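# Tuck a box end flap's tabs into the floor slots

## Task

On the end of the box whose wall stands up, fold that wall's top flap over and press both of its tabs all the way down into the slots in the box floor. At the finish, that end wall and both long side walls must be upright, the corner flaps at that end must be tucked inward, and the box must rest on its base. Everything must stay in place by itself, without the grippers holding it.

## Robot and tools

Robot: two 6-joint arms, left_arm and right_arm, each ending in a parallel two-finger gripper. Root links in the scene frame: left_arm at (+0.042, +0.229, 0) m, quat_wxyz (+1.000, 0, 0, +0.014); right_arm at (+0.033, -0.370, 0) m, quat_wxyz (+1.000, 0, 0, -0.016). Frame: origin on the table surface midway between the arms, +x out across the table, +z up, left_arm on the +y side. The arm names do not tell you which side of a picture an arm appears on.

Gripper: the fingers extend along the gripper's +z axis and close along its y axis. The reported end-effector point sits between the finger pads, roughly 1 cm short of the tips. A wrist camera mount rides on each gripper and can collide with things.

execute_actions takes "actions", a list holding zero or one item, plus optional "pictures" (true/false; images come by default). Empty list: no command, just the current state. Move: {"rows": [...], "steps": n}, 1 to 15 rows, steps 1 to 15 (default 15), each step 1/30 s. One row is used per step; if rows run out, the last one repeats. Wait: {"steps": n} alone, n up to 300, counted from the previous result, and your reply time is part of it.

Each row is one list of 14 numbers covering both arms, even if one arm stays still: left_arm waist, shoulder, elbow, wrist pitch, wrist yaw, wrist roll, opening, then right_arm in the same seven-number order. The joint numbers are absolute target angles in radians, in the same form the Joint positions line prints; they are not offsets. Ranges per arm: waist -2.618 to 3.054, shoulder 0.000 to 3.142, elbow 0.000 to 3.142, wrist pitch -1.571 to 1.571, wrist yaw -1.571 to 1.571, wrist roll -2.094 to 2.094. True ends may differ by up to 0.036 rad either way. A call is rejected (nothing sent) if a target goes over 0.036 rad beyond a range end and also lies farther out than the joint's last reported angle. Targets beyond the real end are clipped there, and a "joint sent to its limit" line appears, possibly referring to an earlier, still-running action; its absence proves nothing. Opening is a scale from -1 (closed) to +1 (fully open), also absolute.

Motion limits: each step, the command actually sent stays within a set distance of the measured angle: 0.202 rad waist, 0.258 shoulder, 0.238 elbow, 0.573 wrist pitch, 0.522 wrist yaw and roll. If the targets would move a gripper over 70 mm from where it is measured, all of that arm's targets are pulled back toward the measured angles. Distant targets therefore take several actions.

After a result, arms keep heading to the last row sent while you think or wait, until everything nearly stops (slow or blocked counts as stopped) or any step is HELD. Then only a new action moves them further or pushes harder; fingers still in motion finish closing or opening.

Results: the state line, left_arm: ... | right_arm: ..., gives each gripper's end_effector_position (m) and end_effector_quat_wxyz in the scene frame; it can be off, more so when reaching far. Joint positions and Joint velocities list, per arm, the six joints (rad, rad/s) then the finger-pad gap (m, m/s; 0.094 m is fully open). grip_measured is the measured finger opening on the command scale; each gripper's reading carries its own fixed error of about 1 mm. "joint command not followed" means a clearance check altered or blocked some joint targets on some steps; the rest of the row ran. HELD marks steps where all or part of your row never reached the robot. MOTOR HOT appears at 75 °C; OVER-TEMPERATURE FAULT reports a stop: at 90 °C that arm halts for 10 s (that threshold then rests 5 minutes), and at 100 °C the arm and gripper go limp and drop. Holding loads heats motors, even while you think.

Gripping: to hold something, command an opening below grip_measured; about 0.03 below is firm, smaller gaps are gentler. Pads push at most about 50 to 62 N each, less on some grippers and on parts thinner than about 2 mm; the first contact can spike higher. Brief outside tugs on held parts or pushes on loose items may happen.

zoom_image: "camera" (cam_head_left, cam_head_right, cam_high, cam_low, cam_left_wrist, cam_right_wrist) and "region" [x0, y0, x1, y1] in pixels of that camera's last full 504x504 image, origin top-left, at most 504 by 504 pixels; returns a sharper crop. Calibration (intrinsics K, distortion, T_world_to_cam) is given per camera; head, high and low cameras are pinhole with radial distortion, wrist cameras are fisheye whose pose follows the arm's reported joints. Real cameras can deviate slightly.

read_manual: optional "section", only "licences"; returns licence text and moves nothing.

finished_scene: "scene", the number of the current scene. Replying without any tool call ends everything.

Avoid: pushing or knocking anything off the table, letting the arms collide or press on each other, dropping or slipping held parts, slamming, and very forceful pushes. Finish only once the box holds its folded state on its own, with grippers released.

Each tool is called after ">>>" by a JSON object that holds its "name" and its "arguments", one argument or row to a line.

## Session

>>> {"name": "execute_actions", "arguments": {
  "actions": []
}}

Scene clock: 0.00 s of 4500.00 s.
left_arm: end_effector_position=(+0.4282, +0.2471, +0.3928) grip_measured=-0.383 end_effector_quat_wxyz=(+0.692, -0.010, +0.722, +0.021) | right_arm: end_effector_position=(+0.4152, -0.3826, +0.4002) grip_measured=-0.390 end_effector_quat_wxyz=(+0.701, +0.010, +0.713, -0.019)
Joint positions: left_arm=[ 0.016  1.064  1.039 -0.016 -0.     0.017  0.029] | right_arm=[ 0.001  1.047  1.036 -0.007  0.011 -0.013  0.029]
Joint velocities: left_arm=[ 0.007 -0.007  0.012  0.007 -0.007  0.081  0.   ] | right_arm=[-0.002  0.002 -0.002 -0.022 -0.051  0.007  0.   ]
Motor temperatures (°C, as the motors report them): left_arm=[19 25 21 24 19 21] | right_arm=[20 22 21 19 20 20]

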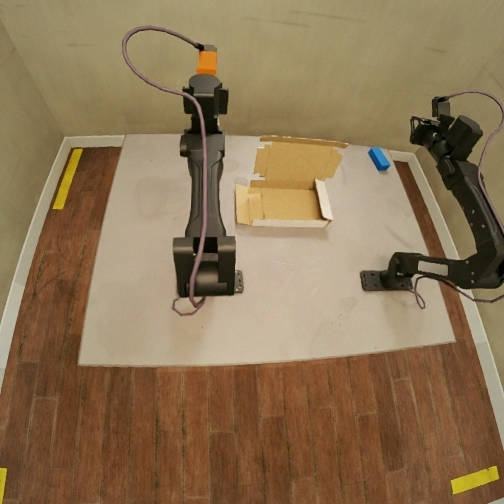

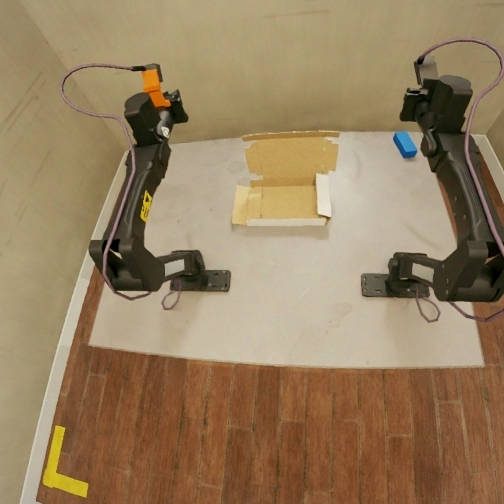

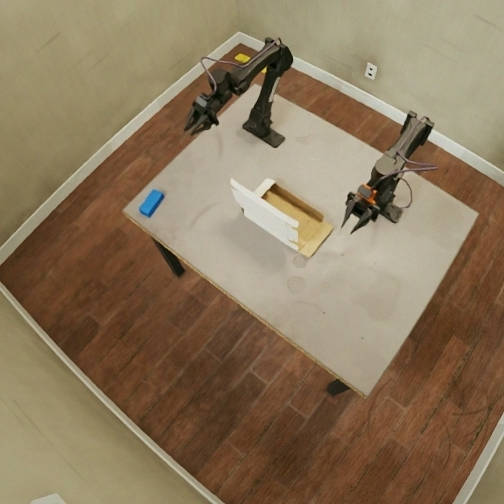

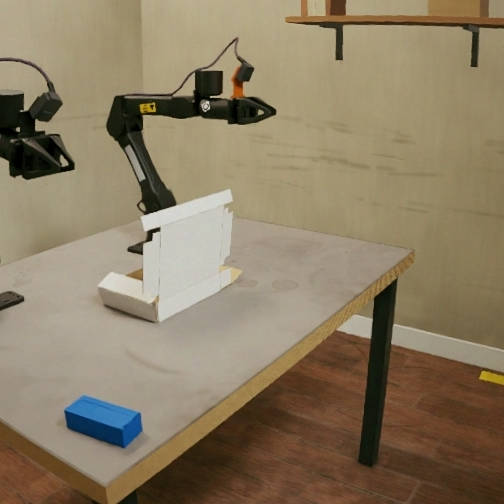

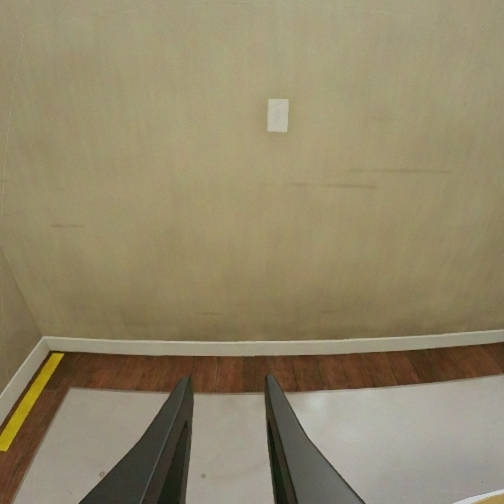

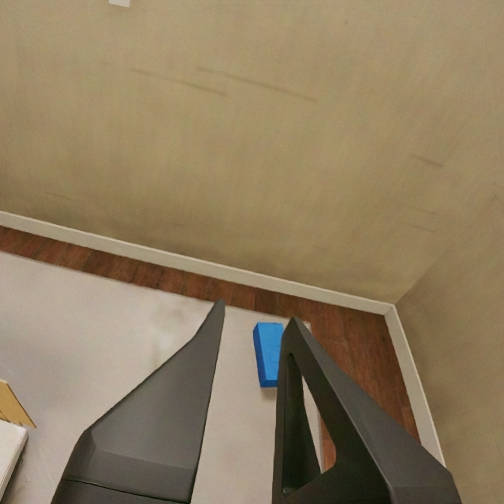

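>>> {"name": "zoom_image", "arguments": {
  "camera": "cam_head_right",
  "region": [200, 110, 360, 250]
}}

Region (200, 110, 360, 250) of cam_head_right's 504x504 image, scaled by 3.150, with more detail than that image has; it fills the top 441 rows of this view, and the rest is white.

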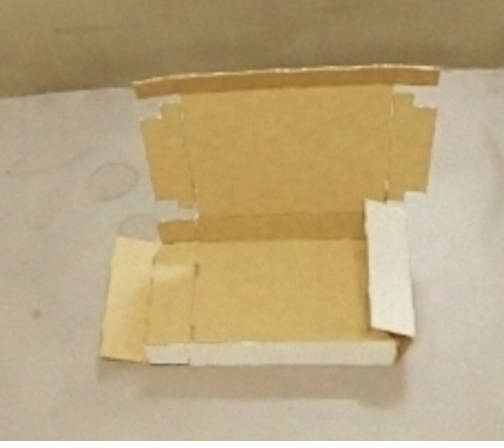

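>>> {"name": "execute_actions", "arguments": {
  "actions": [
    {"rows":[[-0.991,1.064,1.039,-1.5,0,2.09,0.35,0.001,1.047,1.036,-0.007,0.011,-0.013,-0.39]]}
  ],
  "pictures": false
}}

>>> {"name": "execute_actions", "arguments": {
  "actions": [
    {"steps":25}
  ],
  "pictures": false
}}

>>> {"name": "execute_actions", "arguments": {
  "actions": [
    {"rows":[[-0.991,2.3,2.36,-1.57,0,2.09,0.35,0.001,1.047,1.036,-0.007,0.011,-0.013,-0.39]]}
  ],
  "pictures": false
}}

>>> {"name": "execute_actions", "arguments": {
  "actions": [
    {"rows":[[-0.991,2.35,2.41,-1.57,0,2.09,0.35,0.001,1.047,1.036,-0.007,0.011,-0.013,-0.39],[-0.991,2.4,2.46,-1.57,0,2.09,0.35,0.001,1.047,1.036,-0.007,0.011,-0.013,-0.39],[-0.991,2.45,2.51,-1.57,0,2.09,0.35,0.001,1.047,1.036,-0.007,0.011,-0.013,-0.39],[-0.991,2.5,2.56,-1.57,0,2.09,0.35,0.001,1.047,1.036,-0.007,0.011,-0.013,-0.39],[-0.991,2.54,2.6,-1.57,0,2.09,0.35,0.001,1.047,1.036,-0.007,0.011,-0.013,-0.39]]}
  ],
  "pictures": false
}}

>>> {"name": "execute_actions", "arguments": {
  "actions": [
    {"steps":20}
  ]
}}

Scene clock: 37.10 s of 4500.00 s.
left_arm: end_effector_position=(+0.2860, +0.0712, +0.2084) grip_measured=+0.348 end_effector_quat_wxyz=(+0.320, +0.646, +0.691, +0.058) | right_arm: end_effector_position=(+0.4152, -0.3826, +0.4002) grip_measured=-0.390 end_effector_quat_wxyz=(+0.701, +0.010, +0.713, -0.019)
Joint positions: left_arm=[-0.608  1.063  1.043 -0.887 -0.005  0.924  0.063] | right_arm=[ 0.001  1.047  1.036 -0.007  0.011 -0.013  0.029]
Joint velocities: left_arm=[-1.341  0.007  0.007 -1.927  0.022  1.912  0.   ] | right_arm=[-0.007  0.002 -0.007 -0.007 -0.066  0.007 -0.001]
Motor temperatures (°C, as the motors report them): left_arm=[19 25 24 30 19 21] | right_arm=[20 23 24 26 20 20]
Steps of this call (steps 1 to 90: nothing new was sent; then 33.60 s passed at rest; steps 91 to 105: all 15 steps of this action). Readings (joint positions):
91: left_arm=[0.002 1.064 1.041 -0.044 -0.009 0.060] | right_arm=[0.001 1.047 1.036 -0.007 0.011 -0.013]
92: left_arm=[-0.031 1.063 1.043 -0.093 -0.013 0.120] | right_arm=[0.001 1.047 1.036 -0.007 0.011 -0.013]
94: left_arm=[-0.117 1.063 1.043 -0.210 -0.012 0.240] | right_arm=[0.001 1.047 1.036 -0.007 0.011 -0.013]
98: left_arm=[-0.290 1.063 1.043 -0.452 -0.009 0.483] | right_arm=[0.001 1.047 1.036 -0.007 0.011 -0.013]
105: the state above

Scene clock: 37.93 s of 4500.00 s.
left_arm: end_effector_position=(+0.1331, +0.1004, +0.1566) grip_measured=+0.349 end_effector_quat_wxyz=(+0.035, +0.998, +0.055, +0.020) | right_arm: end_effector_position=(+0.4152, -0.3826, +0.4002) grip_measured=-0.390 end_effector_quat_wxyz=(+0.701, +0.010, +0.713, -0.019)
Joint positions: left_arm=[-0.985  1.063  1.043 -1.469  0.002  2.074  0.063] | right_arm=[ 0.001  1.047  1.036 -0.007  0.011 -0.013  0.029]
Joint velocities: left_arm=[-0.002 -0.002 -0.027  0.007  0.081  0.066 -0.   ] | right_arm=[-0.012 -0.002 -0.002 -0.007 -0.066 -0.095  0.   ]
Motor temperatures (°C, as the motors report them): left_arm=[19 25 24 30 19 21] | right_arm=[20 23 24 26 20 20]
Steps of this call (steps 1 to 25: the robot went on to your last target). Readings (joint positions):
1: left_arm=[-0.656 1.063 1.043 -0.951 -0.004 0.989] | right_arm=[0.001 1.047 1.036 -0.007 0.011 -0.013]
2: left_arm=[-0.704 1.063 1.043 -1.015 -0.004 1.056] | right_arm=[0.001 1.047 1.036 -0.007 0.011 -0.013]
4: left_arm=[-0.813 1.063 1.043 -1.143 -0.006 1.214] | right_arm=[0.001 1.047 1.036 -0.007 0.011 -0.013]
8: left_arm=[-0.981 1.063 1.043 -1.344 0.005 1.604] | right_arm=[0.001 1.047 1.036 -0.007 0.011 -0.013]
25: the state above

Scene clock: 38.43 s of 4500.00 s.
left_arm: end_effector_position=(+0.2937, -0.1274, +0.1392) grip_measured=+0.349 end_effector_quat_wxyz=(+0.016, +0.999, +0.050, +0.009) | right_arm: end_effector_position=(+0.4152, -0.3826, +0.4002) grip_measured=-0.390 end_effector_quat_wxyz=(+0.701, +0.010, +0.713, -0.019)
Joint positions: left_arm=[-0.985  2.235  2.24  -1.538  0.001  2.084  0.063] | right_arm=[ 0.001  1.047  1.036 -0.007  0.011 -0.013  0.029]
Joint velocities: left_arm=[0.002 1.746 1.624 0.359 0.037 0.037 0.   ] | right_arm=[-0.012 -0.002 -0.007  0.007  0.037 -0.007 -0.   ]
Motor temperatures (°C, as the motors report them): left_arm=[19 25 24 30 19 21] | right_arm=[20 23 24 26 20 20]
Steps of this call (steps 1 to 15: all 15 steps of this action). Readings (joint positions):
1: left_arm=[-0.985 1.093 1.073 -1.499 0.002 2.076] | right_arm=[0.001 1.047 1.036 -0.007 0.011 -0.013]
2: left_arm=[-0.985 1.163 1.149 -1.554 0.001 2.079] | right_arm=[0.001 1.047 1.036 -0.007 0.011 -0.013]
4: left_arm=[-0.985 1.327 1.318 -1.569 0.001 2.081] | right_arm=[0.001 1.047 1.036 -0.007 0.011 -0.013]
8: left_arm=[-0.985 1.666 1.661 -1.564 0.001 2.083] | right_arm=[0.001 1.047 1.036 -0.007 0.011 -0.013]
15: the state above

Scene clock: 38.93 s of 4500.00 s.
left_arm: end_effector_position=(+0.3286, -0.1770, +0.0920) grip_measured=+0.349 end_effector_quat_wxyz=(+0.032, +0.998, +0.050, +0.019) | right_arm: end_effector_position=(+0.4152, -0.3826, +0.4002) grip_measured=-0.390 end_effector_quat_wxyz=(+0.701, +0.010, +0.713, -0.019)
Joint positions: left_arm=[-0.985  2.534  2.577 -1.539  0.001  2.084  0.063] | right_arm=[ 0.001  1.047  1.036 -0.007  0.011 -0.013  0.029]
Joint velocities: left_arm=[ 0.007 -0.012  0.027  0.081  0.066 -0.051  0.   ] | right_arm=[ 0.012 -0.002 -0.002 -0.007 -0.022 -0.11  -0.   ]
Motor temperatures (°C, as the motors report them): left_arm=[19 25 24 30 19 21] | right_arm=[20 23 24 26 20 20]
Steps of this call (steps 1 to 15: all 15 steps of this action). Readings (joint positions):
1: left_arm=[-0.985 2.290 2.291 -1.531 0.001 2.084] | right_arm=[0.001 1.047 1.036 -0.007 0.011 -0.013]
2: left_arm=[-0.985 2.337 2.339 -1.533 0.001 2.084] | right_arm=[0.001 1.047 1.036 -0.007 0.011 -0.013]
4: left_arm=[-0.985 2.421 2.442 -1.537 0.001 2.084] | right_arm=[0.001 1.047 1.036 -0.007 0.011 -0.013]
8: left_arm=[-0.985 2.523 2.562 -1.533 0.001 2.084] | right_arm=[0.001 1.047 1.036 -0.007 0.011 -0.013]
15: the state above

Scene clock: 39.60 s of 4500.00 s.
left_arm: end_effector_position=(+0.3286, -0.1770, +0.0923) grip_measured=+0.349 end_effector_quat_wxyz=(+0.032, +0.998, +0.050, +0.020) | right_arm: end_effector_position=(+0.4152, -0.3826, +0.4002) grip_measured=-0.390 end_effector_quat_wxyz=(+0.701, +0.010, +0.713, -0.019)
Joint positions: left_arm=[-0.985  2.534  2.578 -1.54   0.001  2.084  0.063] | right_arm=[ 0.001  1.047  1.036 -0.007  0.011 -0.013  0.029]
Joint velocities: left_arm=[ 0.002 -0.007  0.002  0.007  0.051 -0.066  0.   ] | right_arm=[-0.007 -0.002  0.007  0.007 -0.037  0.022  0.001]
Motor temperatures (°C, as the motors report them): left_arm=[19 26 24 30 19 21] | right_arm=[20 23 24 26 20 20]
Steps of this call (steps 1 to 15: the robot went on to your last target; steps 16 to 20: nothing new was sent). Readings (joint positions):
1: left_arm=[-0.985 2.534 2.578 -1.539 0.001 2.084] | right_arm=[0.001 1.047 1.036 -0.007 0.011 -0.013]
2: left_arm=[-0.985 2.534 2.578 -1.539 0.001 2.084] | right_arm=[0.001 1.047 1.036 -0.007 0.011 -0.013]
4: left_arm=[-0.985 2.534 2.578 -1.540 0.001 2.084] | right_arm=[0.001 1.047 1.036 -0.007 0.011 -0.013]
8: left_arm=[-0.985 2.534 2.578 -1.540 0.001 2.084] | right_arm=[0.001 1.047 1.036 -0.007 0.011 -0.013]
20: the state above
All arms were judged still, so your last target was given up. Only a new action makes them travel on or press farther. Fingers that are still opening or closing keep moving.
camera_calibration (this result's frames):
cam_left_wrist: T_world_to_cam=[[-0.104163, 0.99448, -0.0126282, 0.203776], [0.854592, 0.0959918, 0.510351, -0.255701], [0.508746, 0.0423678, -0.859874, 0.0218981], [0, 0, 0, 1]] pos_world=[0.228606, -0.179034, 0.1519]

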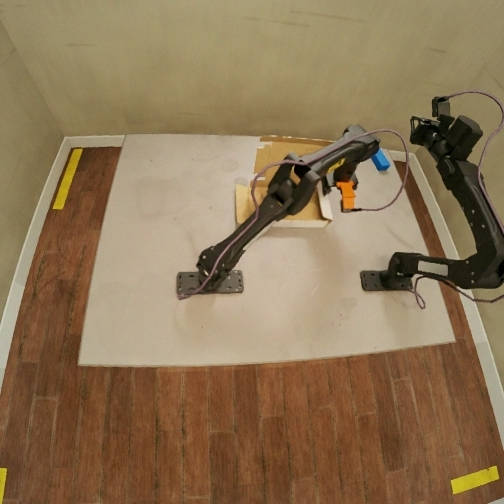

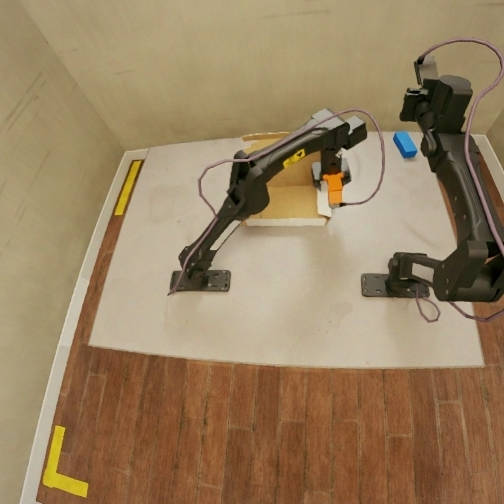

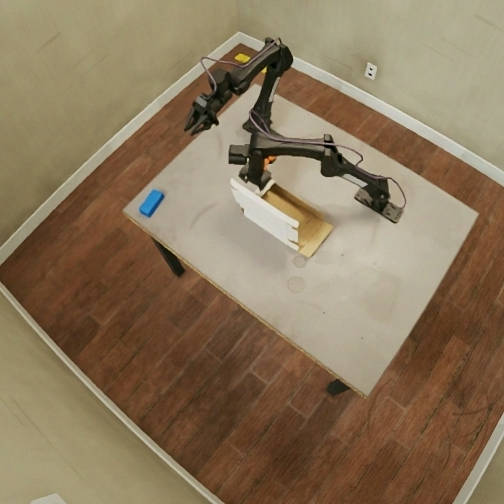

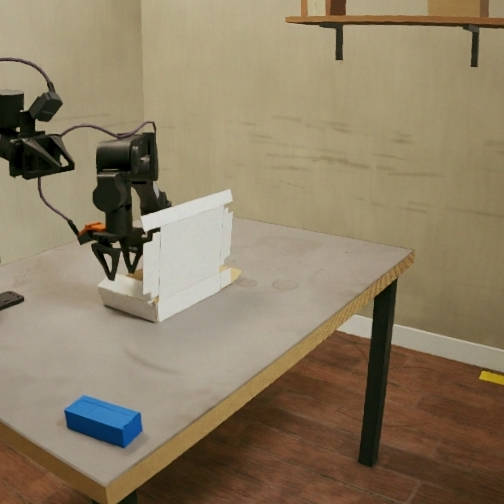

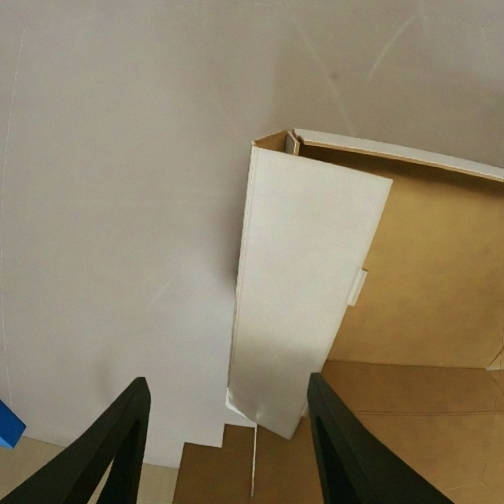

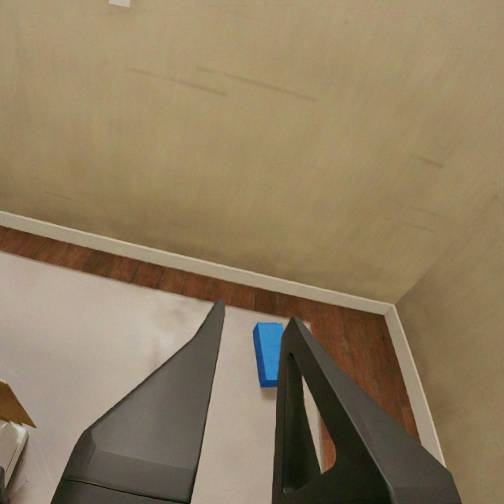

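>>> {"name": "execute_actions", "arguments": {
  "actions": [
    {"rows":[[-0.991,2.54,2.55,-1.55,0,2.09,0.35,0.001,1.047,1.036,-0.007,0.011,-0.013,-0.39],[-0.991,2.54,2.51,-1.52,0,2.09,0.35,0.001,1.047,1.036,-0.007,0.011,-0.013,-0.39],[-0.991,2.54,2.47,-1.49,0,2.09,0.35,0.001,1.047,1.036,-0.007,0.011,-0.013,-0.39],[-0.991,2.54,2.43,-1.45,0,2.09,0.35,0.001,1.047,1.036,-0.007,0.011,-0.013,-0.39],[-0.991,2.54,2.39,-1.41,0,2.09,0.35,0.001,1.047,1.036,-0.007,0.011,-0.013,-0.39],[-0.991,2.54,2.35,-1.38,0,2.09,0.35,0.001,1.047,1.036,-0.007,0.011,-0.013,-0.39],[-0.991,2.54,2.32,-1.35,0,2.09,0.35,0.001,1.047,1.036,-0.007,0.011,-0.013,-0.39]]}
  ],
  "pictures": false
}}

>>> {"name": "execute_actions", "arguments": {
  "actions": [
    {"steps":20}
  ]
}}

Scene clock: 49.90 s of 4500.00 s.
left_arm: end_effector_position=(+0.3227, -0.1665, +0.0370) grip_measured=+0.349 end_effector_quat_wxyz=(-0.005, +0.999, +0.049, +0.000) | right_arm: end_effector_position=(+0.4152, -0.3826, +0.4002) grip_measured=-0.390 end_effector_quat_wxyz=(+0.701, +0.010, +0.713, -0.019)
Joint positions: left_arm=[-0.985  2.528  2.346 -1.398 -0.006  2.086  0.063] | right_arm=[ 0.001  1.047  1.036 -0.007  0.011 -0.013  0.029]
Joint velocities: left_arm=[-0.022 -0.007 -0.012 -0.022 -0.037  0.007  0.   ] | right_arm=[-0.017 -0.002 -0.002  0.022 -0.081 -0.007 -0.   ]
Motor temperatures (°C, as the motors report them): left_arm=[19 29 24 28 19 21] | right_arm=[20 23 24 26 20 20]
Steps of this call (steps 1 to 90: nothing new was sent; then 6.80 s passed at rest; steps 91 to 105: all 15 steps of this action). Readings (joint positions):
91: left_arm=[-0.985 2.534 2.578 -1.540 0.001 2.084] | right_arm=[0.001 1.047 1.036 -0.007 0.011 -0.013]
92: left_arm=[-0.985 2.534 2.570 -1.536 0.001 2.084] | right_arm=[0.001 1.047 1.036 -0.007 0.011 -0.013]
94: left_arm=[-0.985 2.526 2.525 -1.512 0.001 2.084] | right_arm=[0.001 1.047 1.036 -0.007 0.011 -0.013]
98: left_arm=[-0.985 2.525 2.382 -1.426 -0.001 2.085] | right_arm=[0.001 1.047 1.036 -0.007 0.011 -0.013]
105: the state above

Scene clock: 50.57 s of 4500.00 s.
left_arm: end_effector_position=(+0.3231, -0.1670, +0.0370) grip_measured=+0.349 end_effector_quat_wxyz=(-0.004, +0.999, +0.049, +0.001) | right_arm: end_effector_position=(+0.4152, -0.3826, +0.4002) grip_measured=-0.390 end_effector_quat_wxyz=(+0.701, +0.010, +0.713, -0.019)
Joint positions: left_arm=[-0.985  2.528  2.346 -1.395 -0.006  2.086  0.063] | right_arm=[ 0.001  1.047  1.036 -0.007  0.011 -0.013  0.029]
Joint velocities: left_arm=[ 0.002  0.002  0.007  0.037 -0.007 -0.051 -0.   ] | right_arm=[-0.007 -0.007  0.002  0.037  0.037  0.022  0.   ]
Motor temperatures (°C, as the motors report them): left_arm=[19 29 24 28 19 21] | right_arm=[20 23 24 26 20 20]
Steps of this call (steps 1 to 15: the robot went on to your last target; steps 16 to 20: nothing new was sent). Readings (joint positions):
1: left_arm=[-0.985 2.528 2.346 -1.396 -0.006 2.086] | right_arm=[0.001 1.047 1.036 -0.007 0.011 -0.013]
2: left_arm=[-0.985 2.528 2.346 -1.395 -0.006 2.086] | right_arm=[0.001 1.047 1.036 -0.007 0.011 -0.013]
4: left_arm=[-0.985 2.528 2.346 -1.395 -0.006 2.086] | right_arm=[0.001 1.047 1.036 -0.007 0.011 -0.013]
8: left_arm=[-0.985 2.528 2.346 -1.395 -0.006 2.086] | right_arm=[0.001 1.047 1.036 -0.007 0.011 -0.013]
20: the state above
All arms were judged still, so your last target was given up. Only a new action makes them travel on or press farther. Fingers that are still opening or closing keep moving.
camera_calibration (this result's frames):
cam_left_wrist: T_world_to_cam=[[-0.102265, 0.992866, 0.061309, 0.18892], [0.874929, 0.0604492, 0.480463, -0.235107], [0.473329, 0.102776, -0.874869, -0.00115232], [0, 0, 0, 1]] pos_world=[0.225568, -0.173241, 0.10037]

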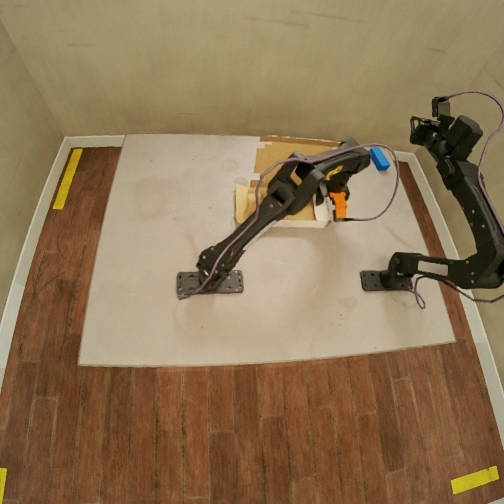

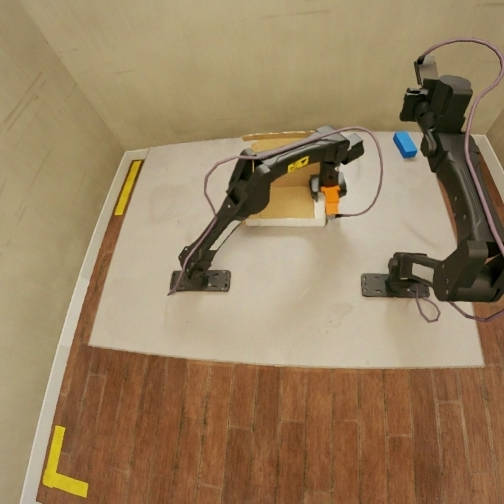

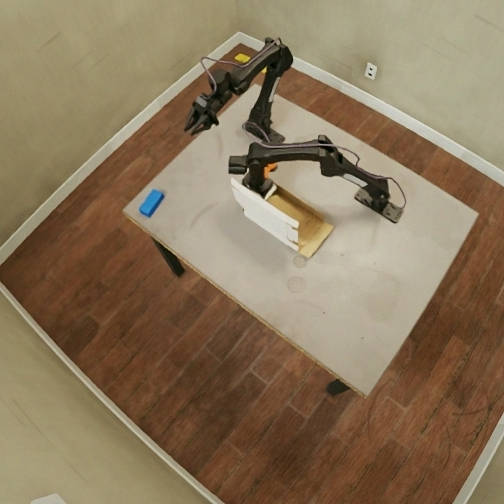

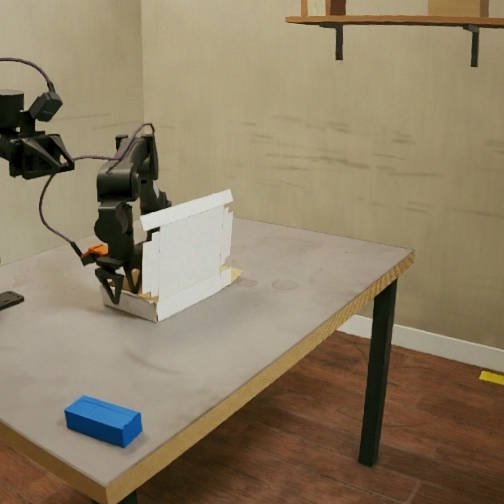

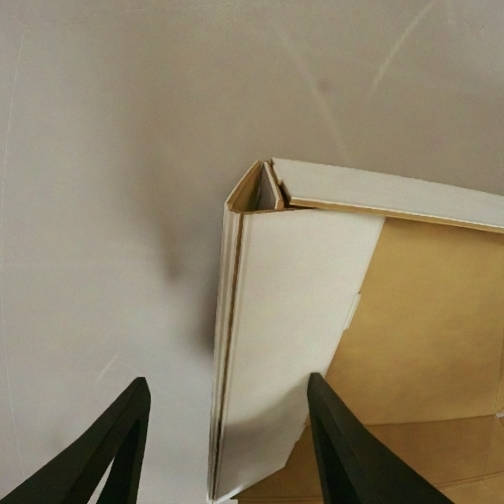

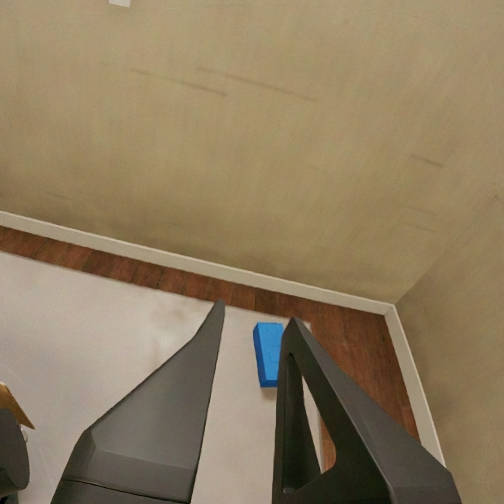

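Lower a bit while closing.

>>> {"name": "execute_actions", "arguments": {
  "actions": [
    {"rows":[[-0.991,2.55,2.29,-1.32,0,2.09,0.25,0.001,1.047,1.036,-0.007,0.011,-0.013,-0.39],[-0.991,2.55,2.27,-1.3,0,2.09,0.15,0.001,1.047,1.036,-0.007,0.011,-0.013,-0.39],[-0.991,2.55,2.27,-1.3,0,2.09,0.05,0.001,1.047,1.036,-0.007,0.011,-0.013,-0.39],[-0.991,2.55,2.27,-1.3,0,2.09,-0.05,0.001,1.047,1.036,-0.007,0.011,-0.013,-0.39],[-0.991,2.55,2.27,-1.3,0,2.09,-0.15,0.001,1.047,1.036,-0.007,0.011,-0.013,-0.39],[-0.991,2.55,2.27,-1.3,0,2.09,-0.25,0.001,1.047,1.036,-0.007,0.011,-0.013,-0.39],[-0.991,2.55,2.27,-1.3,0,2.09,-0.35,0.001,1.047,1.036,-0.007,0.011,-0.013,-0.39],[-0.991,2.55,2.27,-1.3,0,2.09,-0.45,0.001,1.047,1.036,-0.007,0.011,-0.013,-0.39],[-0.991,2.55,2.27,-1.3,0,2.09,-0.55,0.001,1.047,1.036,-0.007,0.011,-0.013,-0.39],[-0.991,2.55,2.27,-1.3,0,2.09,-0.65,0.001,1.047,1.036,-0.007,0.011,-0.013,-0.39],[-0.991,2.55,2.27,-1.3,0,2.09,-0.75,0.001,1.047,1.036,-0.007,0.011,-0.013,-0.39],[-0.991,2.55,2.27,-1.3,0,2.09,-0.85,0.001,1.047,1.036,-0.007,0.011,-0.013,-0.39],[-0.991,2.55,2.27,-1.3,0,2.09,-0.92,0.001,1.047,1.036,-0.007,0.011,-0.013,-0.39]]}
  ],
  "pictures": false
}}

>>> {"name": "execute_actions", "arguments": {
  "actions": [
    {"rows":[[-0.991,2.555,2.24,-1.27,0,2.09,-0.92,0.001,1.047,1.036,-0.007,0.011,-0.013,-0.39]]}
  ]
}}

Scene clock: 65.70 s of 4500.00 s.
left_arm: end_effector_position=(+0.3284, -0.1730, +0.0266) grip_measured=-0.894 end_effector_quat_wxyz=(+0.008, +0.999, +0.048, +0.011) | right_arm: end_effector_position=(+0.4152, -0.3826, +0.4002) grip_measured=-0.390 end_effector_quat_wxyz=(+0.701, +0.010, +0.713, -0.019)
Joint positions: left_arm=[-0.985  2.526  2.301 -1.32  -0.011  2.089  0.005] | right_arm=[ 0.001  1.047  1.036 -0.007  0.011 -0.013  0.029]
Joint velocities: left_arm=[ 0.012  0.007 -0.002 -0.037 -0.051  0.051 -0.   ] | right_arm=[-0.007 -0.007  0.022 -0.037 -0.066 -0.037 -0.001]
Motor temperatures (°C, as the motors report them): left_arm=[19 31 23 27 19 21] | right_arm=[20 23 24 27 20 20]
Steps of this call (steps 1 to 90: nothing new was sent; then 11.63 s passed at rest; steps 91 to 105: all 15 steps of this action). Readings (joint positions):
91: left_arm=[-0.985 2.528 2.342 -1.392 -0.007 2.086] | right_arm=[0.001 1.047 1.036 -0.007 0.011 -0.013]
92: left_arm=[-0.985 2.526 2.335 -1.384 -0.008 2.086] | right_arm=[0.001 1.047 1.036 -0.007 0.011 -0.013]
94: left_arm=[-0.985 2.526 2.317 -1.369 -0.011 2.086] | right_arm=[0.001 1.047 1.036 -0.007 0.011 -0.013]
98: left_arm=[-0.985 2.526 2.301 -1.345 -0.012 2.088] | right_arm=[0.001 1.047 1.036 -0.007 0.011 -0.013]
105: the state above

Scene clock: 66.20 s of 4500.00 s.
left_arm: end_effector_position=(+0.3281, -0.1726, +0.0250) grip_measured=-0.894 end_effector_quat_wxyz=(+0.007, +0.999, +0.048, +0.011) | right_arm: end_effector_position=(+0.4152, -0.3826, +0.4002) grip_measured=-0.390 end_effector_quat_wxyz=(+0.701, +0.010, +0.713, -0.019)
Joint positions: left_arm=[-0.985  2.523  2.29  -1.313 -0.011  2.089  0.005] | right_arm=[ 0.001  1.047  1.036 -0.007  0.011 -0.013  0.029]
Joint velocities: left_arm=[-0.017 -0.002 -0.022 -0.051  0.022  0.007 -0.001] | right_arm=[-0.002  0.007 -0.002  0.037  0.022 -0.051 -0.001]
Motor temperatures (°C, as the motors report them): left_arm=[19 31 23 27 19 21] | right_arm=[20 23 24 27 20 20]
Steps of this call (steps 1 to 15: all 15 steps of this action). Readings (joint positions):
1: left_arm=[-0.985 2.526 2.295 -1.317 -0.011 2.089] | right_arm=[0.001 1.047 1.036 -0.007 0.011 -0.013]
2: left_arm=[-0.985 2.525 2.292 -1.315 -0.011 2.089] | right_arm=[0.001 1.047 1.036 -0.007 0.011 -0.013]
4: left_arm=[-0.985 2.524 2.291 -1.313 -0.011 2.089] | right_arm=[0.001 1.047 1.036 -0.007 0.011 -0.013]
8: left_arm=[-0.985 2.523 2.290 -1.313 -0.011 2.089] | right_arm=[0.001 1.047 1.036 -0.007 0.011 -0.013]
15: the state above
camera_calibration (this result's frames):
cam_left_wrist: T_world_to_cam=[[-0.100372, 0.99426, 0.0370429, 0.195918], [0.86428, 0.0686856, 0.498299, -0.228973], [0.492895, 0.082031, -0.866213, -0.0237001], [0, 0, 0, 1]] pos_world=[0.229243, -0.177122, 0.0863103]

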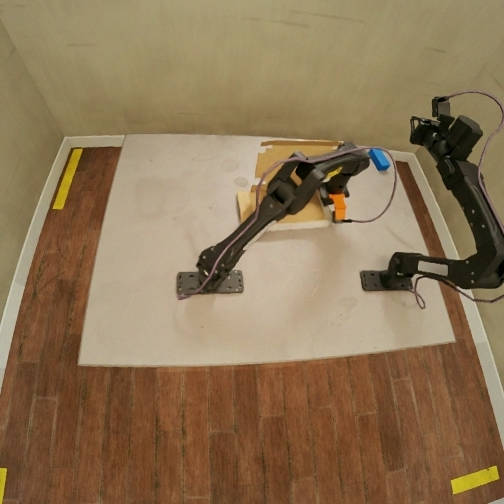

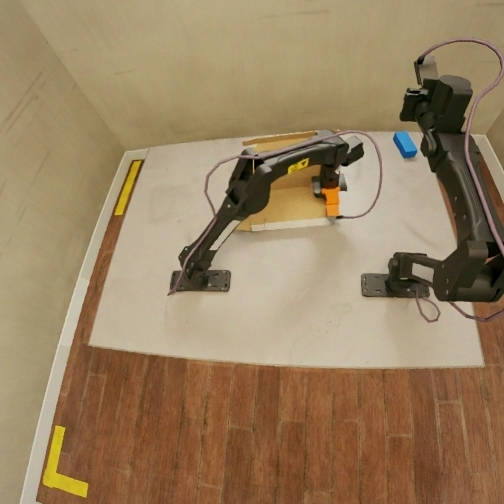

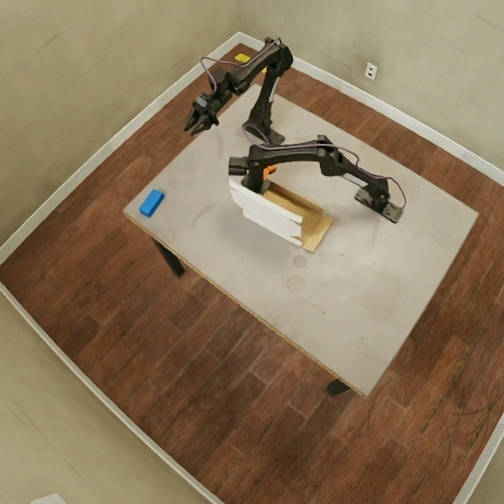

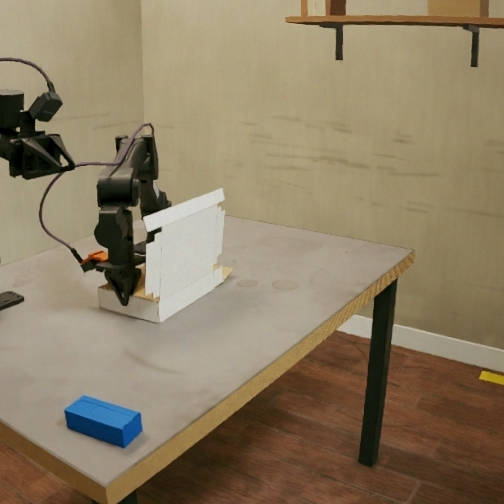

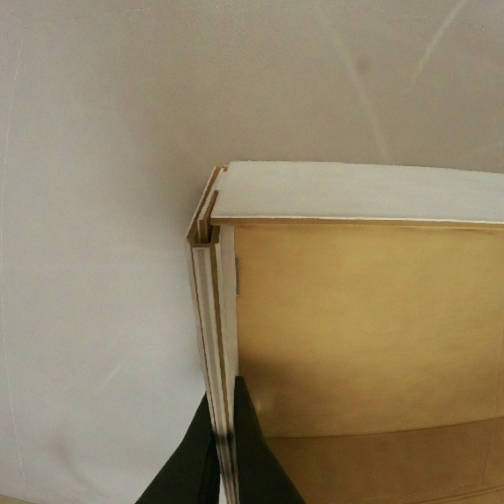

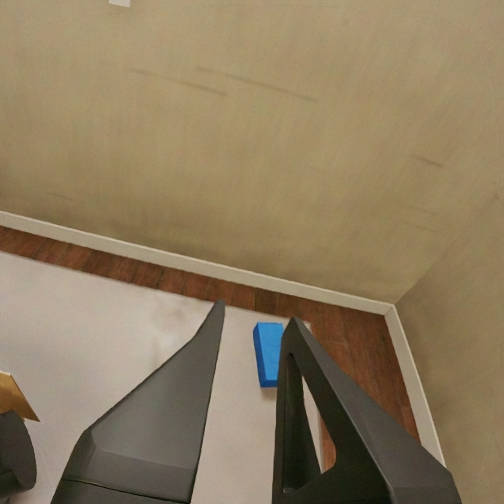

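>>> {"name": "execute_actions", "arguments": {
  "actions": [
    {"rows":[[-0.991,2.53,2.3,-1.33,0,2.09,-0.2,0.001,1.047,1.036,-0.007,0.011,-0.013,-0.39],[-0.991,2.53,2.3,-1.33,0,2.09,-0.2,0.001,1.047,1.036,-0.007,0.011,-0.013,-0.39],[-0.991,2.53,2.3,-1.33,0,2.09,-0.2,0.001,1.047,1.036,-0.007,0.011,-0.013,-0.39],[-0.991,2.53,2.3,-1.33,0,2.09,-0.2,0.001,1.047,1.036,-0.007,0.011,-0.013,-0.39],[-0.991,2.53,2.3,-1.33,0,2.09,-0.2,0.001,1.047,1.036,-0.007,0.011,-0.013,-0.39],[-0.991,2.53,2.3,-1.33,0,2.09,-0.2,0.001,1.047,1.036,-0.007,0.011,-0.013,-0.39],[-0.991,2.53,2.36,-1.42,0,2.09,-0.2,0.001,1.047,1.036,-0.007,0.011,-0.013,-0.39],[-0.991,2.53,2.42,-1.48,0,2.09,-0.2,0.001,1.047,1.036,-0.007,0.011,-0.013,-0.39],[-0.991,2.53,2.48,-1.54,0,2.09,-0.2,0.001,1.047,1.036,-0.007,0.011,-0.013,-0.39],[-0.991,2.53,2.54,-1.57,0,2.09,-0.2,0.001,1.047,1.036,-0.007,0.011,-0.013,-0.39],[-0.991,2.53,2.6,-1.57,0,2.09,-0.2,0.001,1.047,1.036,-0.007,0.011,-0.013,-0.39]]}
  ],
  "pictures": false
}}

>>> {"name": "execute_actions", "arguments": {
  "actions": [
    {"steps":25}
  ]
}}

Scene clock: 81.23 s of 4500.00 s.
left_arm: end_effector_position=(+0.3383, -0.1874, +0.1007) grip_measured=-0.202 end_effector_quat_wxyz=(+0.058, +0.996, +0.048, +0.043) | right_arm: end_effector_position=(+0.4152, -0.3826, +0.4002) grip_measured=-0.390 end_effector_quat_wxyz=(+0.701, +0.010, +0.713, -0.019)
Joint positions: left_arm=[-0.985  2.522  2.582 -1.487 -0.01   2.089  0.038] | right_arm=[ 0.001  1.047  1.036 -0.007  0.011 -0.013  0.029]
Joint velocities: left_arm=[ 0.007 -0.271  0.325 -0.212  0.037 -0.051  0.001] | right_arm=[-0.017  0.002  0.022  0.066  0.037 -0.022 -0.001]
Motor temperatures (°C, as the motors report them): left_arm=[19 31 22 27 19 21] | right_arm=[20 23 24 28 20 20]
Steps of this call (steps 1 to 15: the robot went on to your last target; steps 16 to 90: nothing new was sent; then 11.53 s passed at rest; steps 91 to 105: all 15 steps of this action). Readings (joint positions):
91: left_arm=[-0.985 2.522 2.290 -1.313 -0.011 2.089] | right_arm=[0.001 1.047 1.036 -0.007 0.011 -0.013]
92: left_arm=[-0.985 2.522 2.290 -1.313 -0.011 2.089] | right_arm=[0.001 1.047 1.036 -0.007 0.011 -0.013]
94: left_arm=[-0.985 2.522 2.290 -1.313 -0.011 2.089] | right_arm=[0.001 1.047 1.036 -0.007 0.011 -0.013]
98: left_arm=[-0.985 2.529 2.320 -1.348 -0.010 2.089] | right_arm=[0.001 1.047 1.036 -0.007 0.011 -0.013]
105: the state above

Scene clock: 82.07 s of 4500.00 s.
left_arm: end_effector_position=(+0.3322, -0.1787, +0.1069) grip_measured=-0.202 end_effector_quat_wxyz=(+0.045, +0.997, +0.048, +0.035) | right_arm: end_effector_position=(+0.4152, -0.3826, +0.4002) grip_measured=-0.390 end_effector_quat_wxyz=(+0.701, +0.010, +0.713, -0.019)
Joint positions: left_arm=[-0.985  2.513  2.595 -1.54  -0.01   2.089  0.038] | right_arm=[ 0.001  1.047  1.036 -0.007  0.011 -0.013  0.029]
Joint velocities: left_arm=[-0.002  0.012 -0.002  0.022 -0.022 -0.022 -0.001] | right_arm=[-0.017 -0.012  0.002 -0.007 -0.037 -0.007 -0.   ]
Motor temperatures (°C, as the motors report them): left_arm=[19 32 22 27 19 21] | right_arm=[20 23 24 28 20 20]
Steps of this call (steps 1 to 25: the robot went on to your last target). Readings (joint positions):
1: left_arm=[-0.985 2.514 2.590 -1.494 -0.010 2.089] | right_arm=[0.001 1.047 1.036 -0.007 0.011 -0.013]
2: left_arm=[-0.985 2.510 2.594 -1.500 -0.010 2.089] | right_arm=[0.001 1.047 1.036 -0.007 0.011 -0.013]
4: left_arm=[-0.985 2.510 2.595 -1.512 -0.010 2.089] | right_arm=[0.001 1.047 1.036 -0.007 0.011 -0.013]
8: left_arm=[-0.985 2.513 2.595 -1.530 -0.010 2.089] | right_arm=[0.001 1.047 1.036 -0.007 0.011 -0.013]
25: the state above
camera_calibration (this result's frames):
cam_left_wrist: T_world_to_cam=[[-0.100204, 0.994137, -0.0406406, 0.207633], [0.838458, 0.106362, 0.534487, -0.261432], [0.535675, 0.0194822, -0.844199, 0.0179796], [0, 0, 0, 1]] pos_world=[0.230374, -0.178959, 0.163348]

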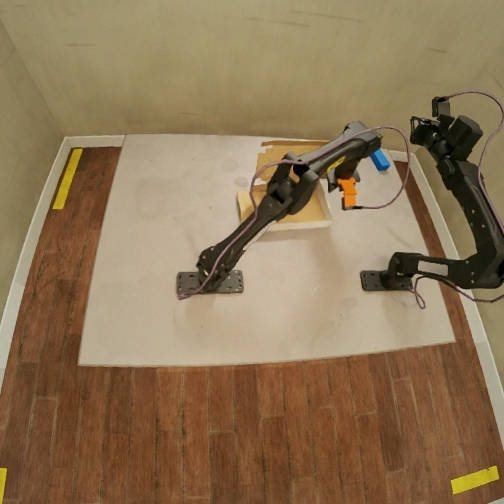

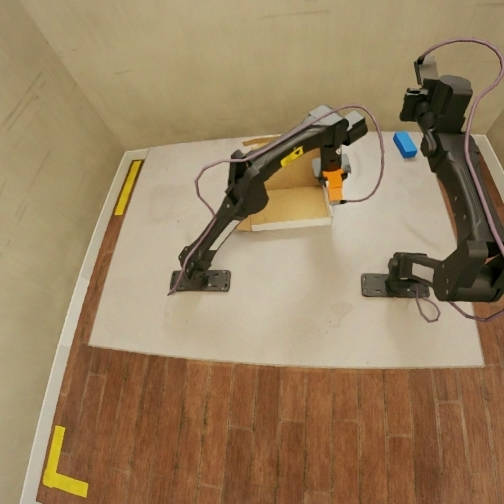

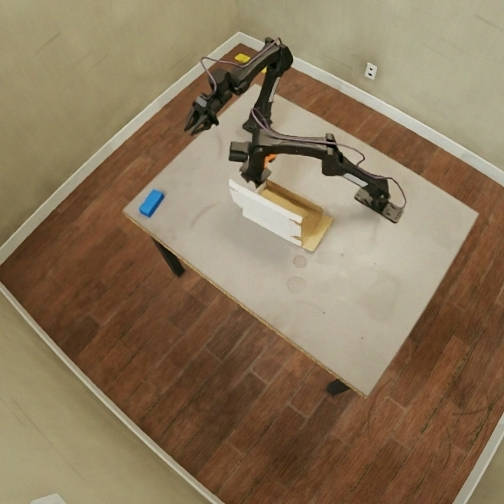

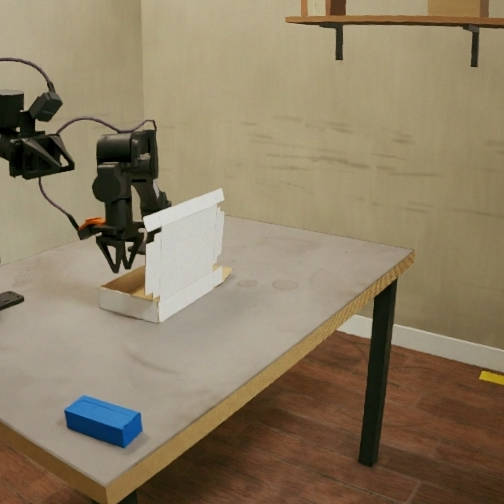

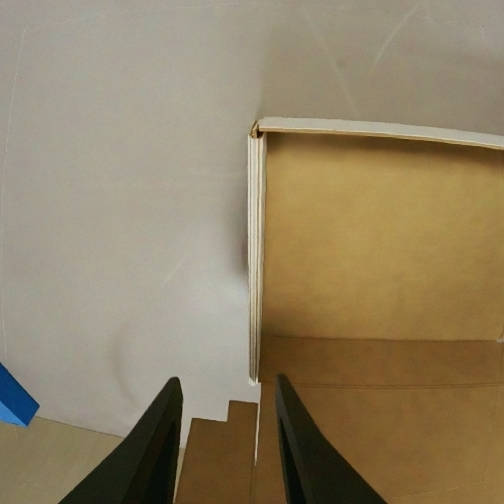

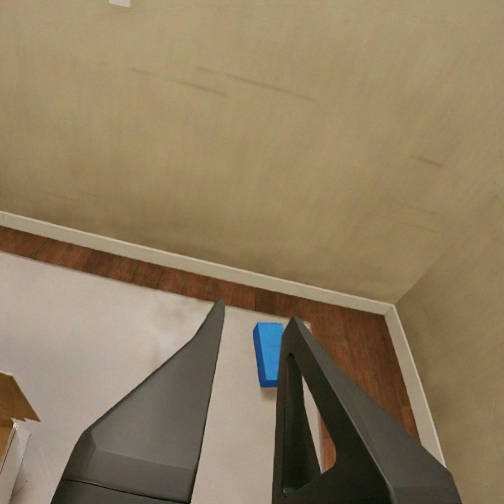

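>>> {"name": "finished_scene", "arguments": {
  "scene": 2
}}

The scene is finished: the task was done.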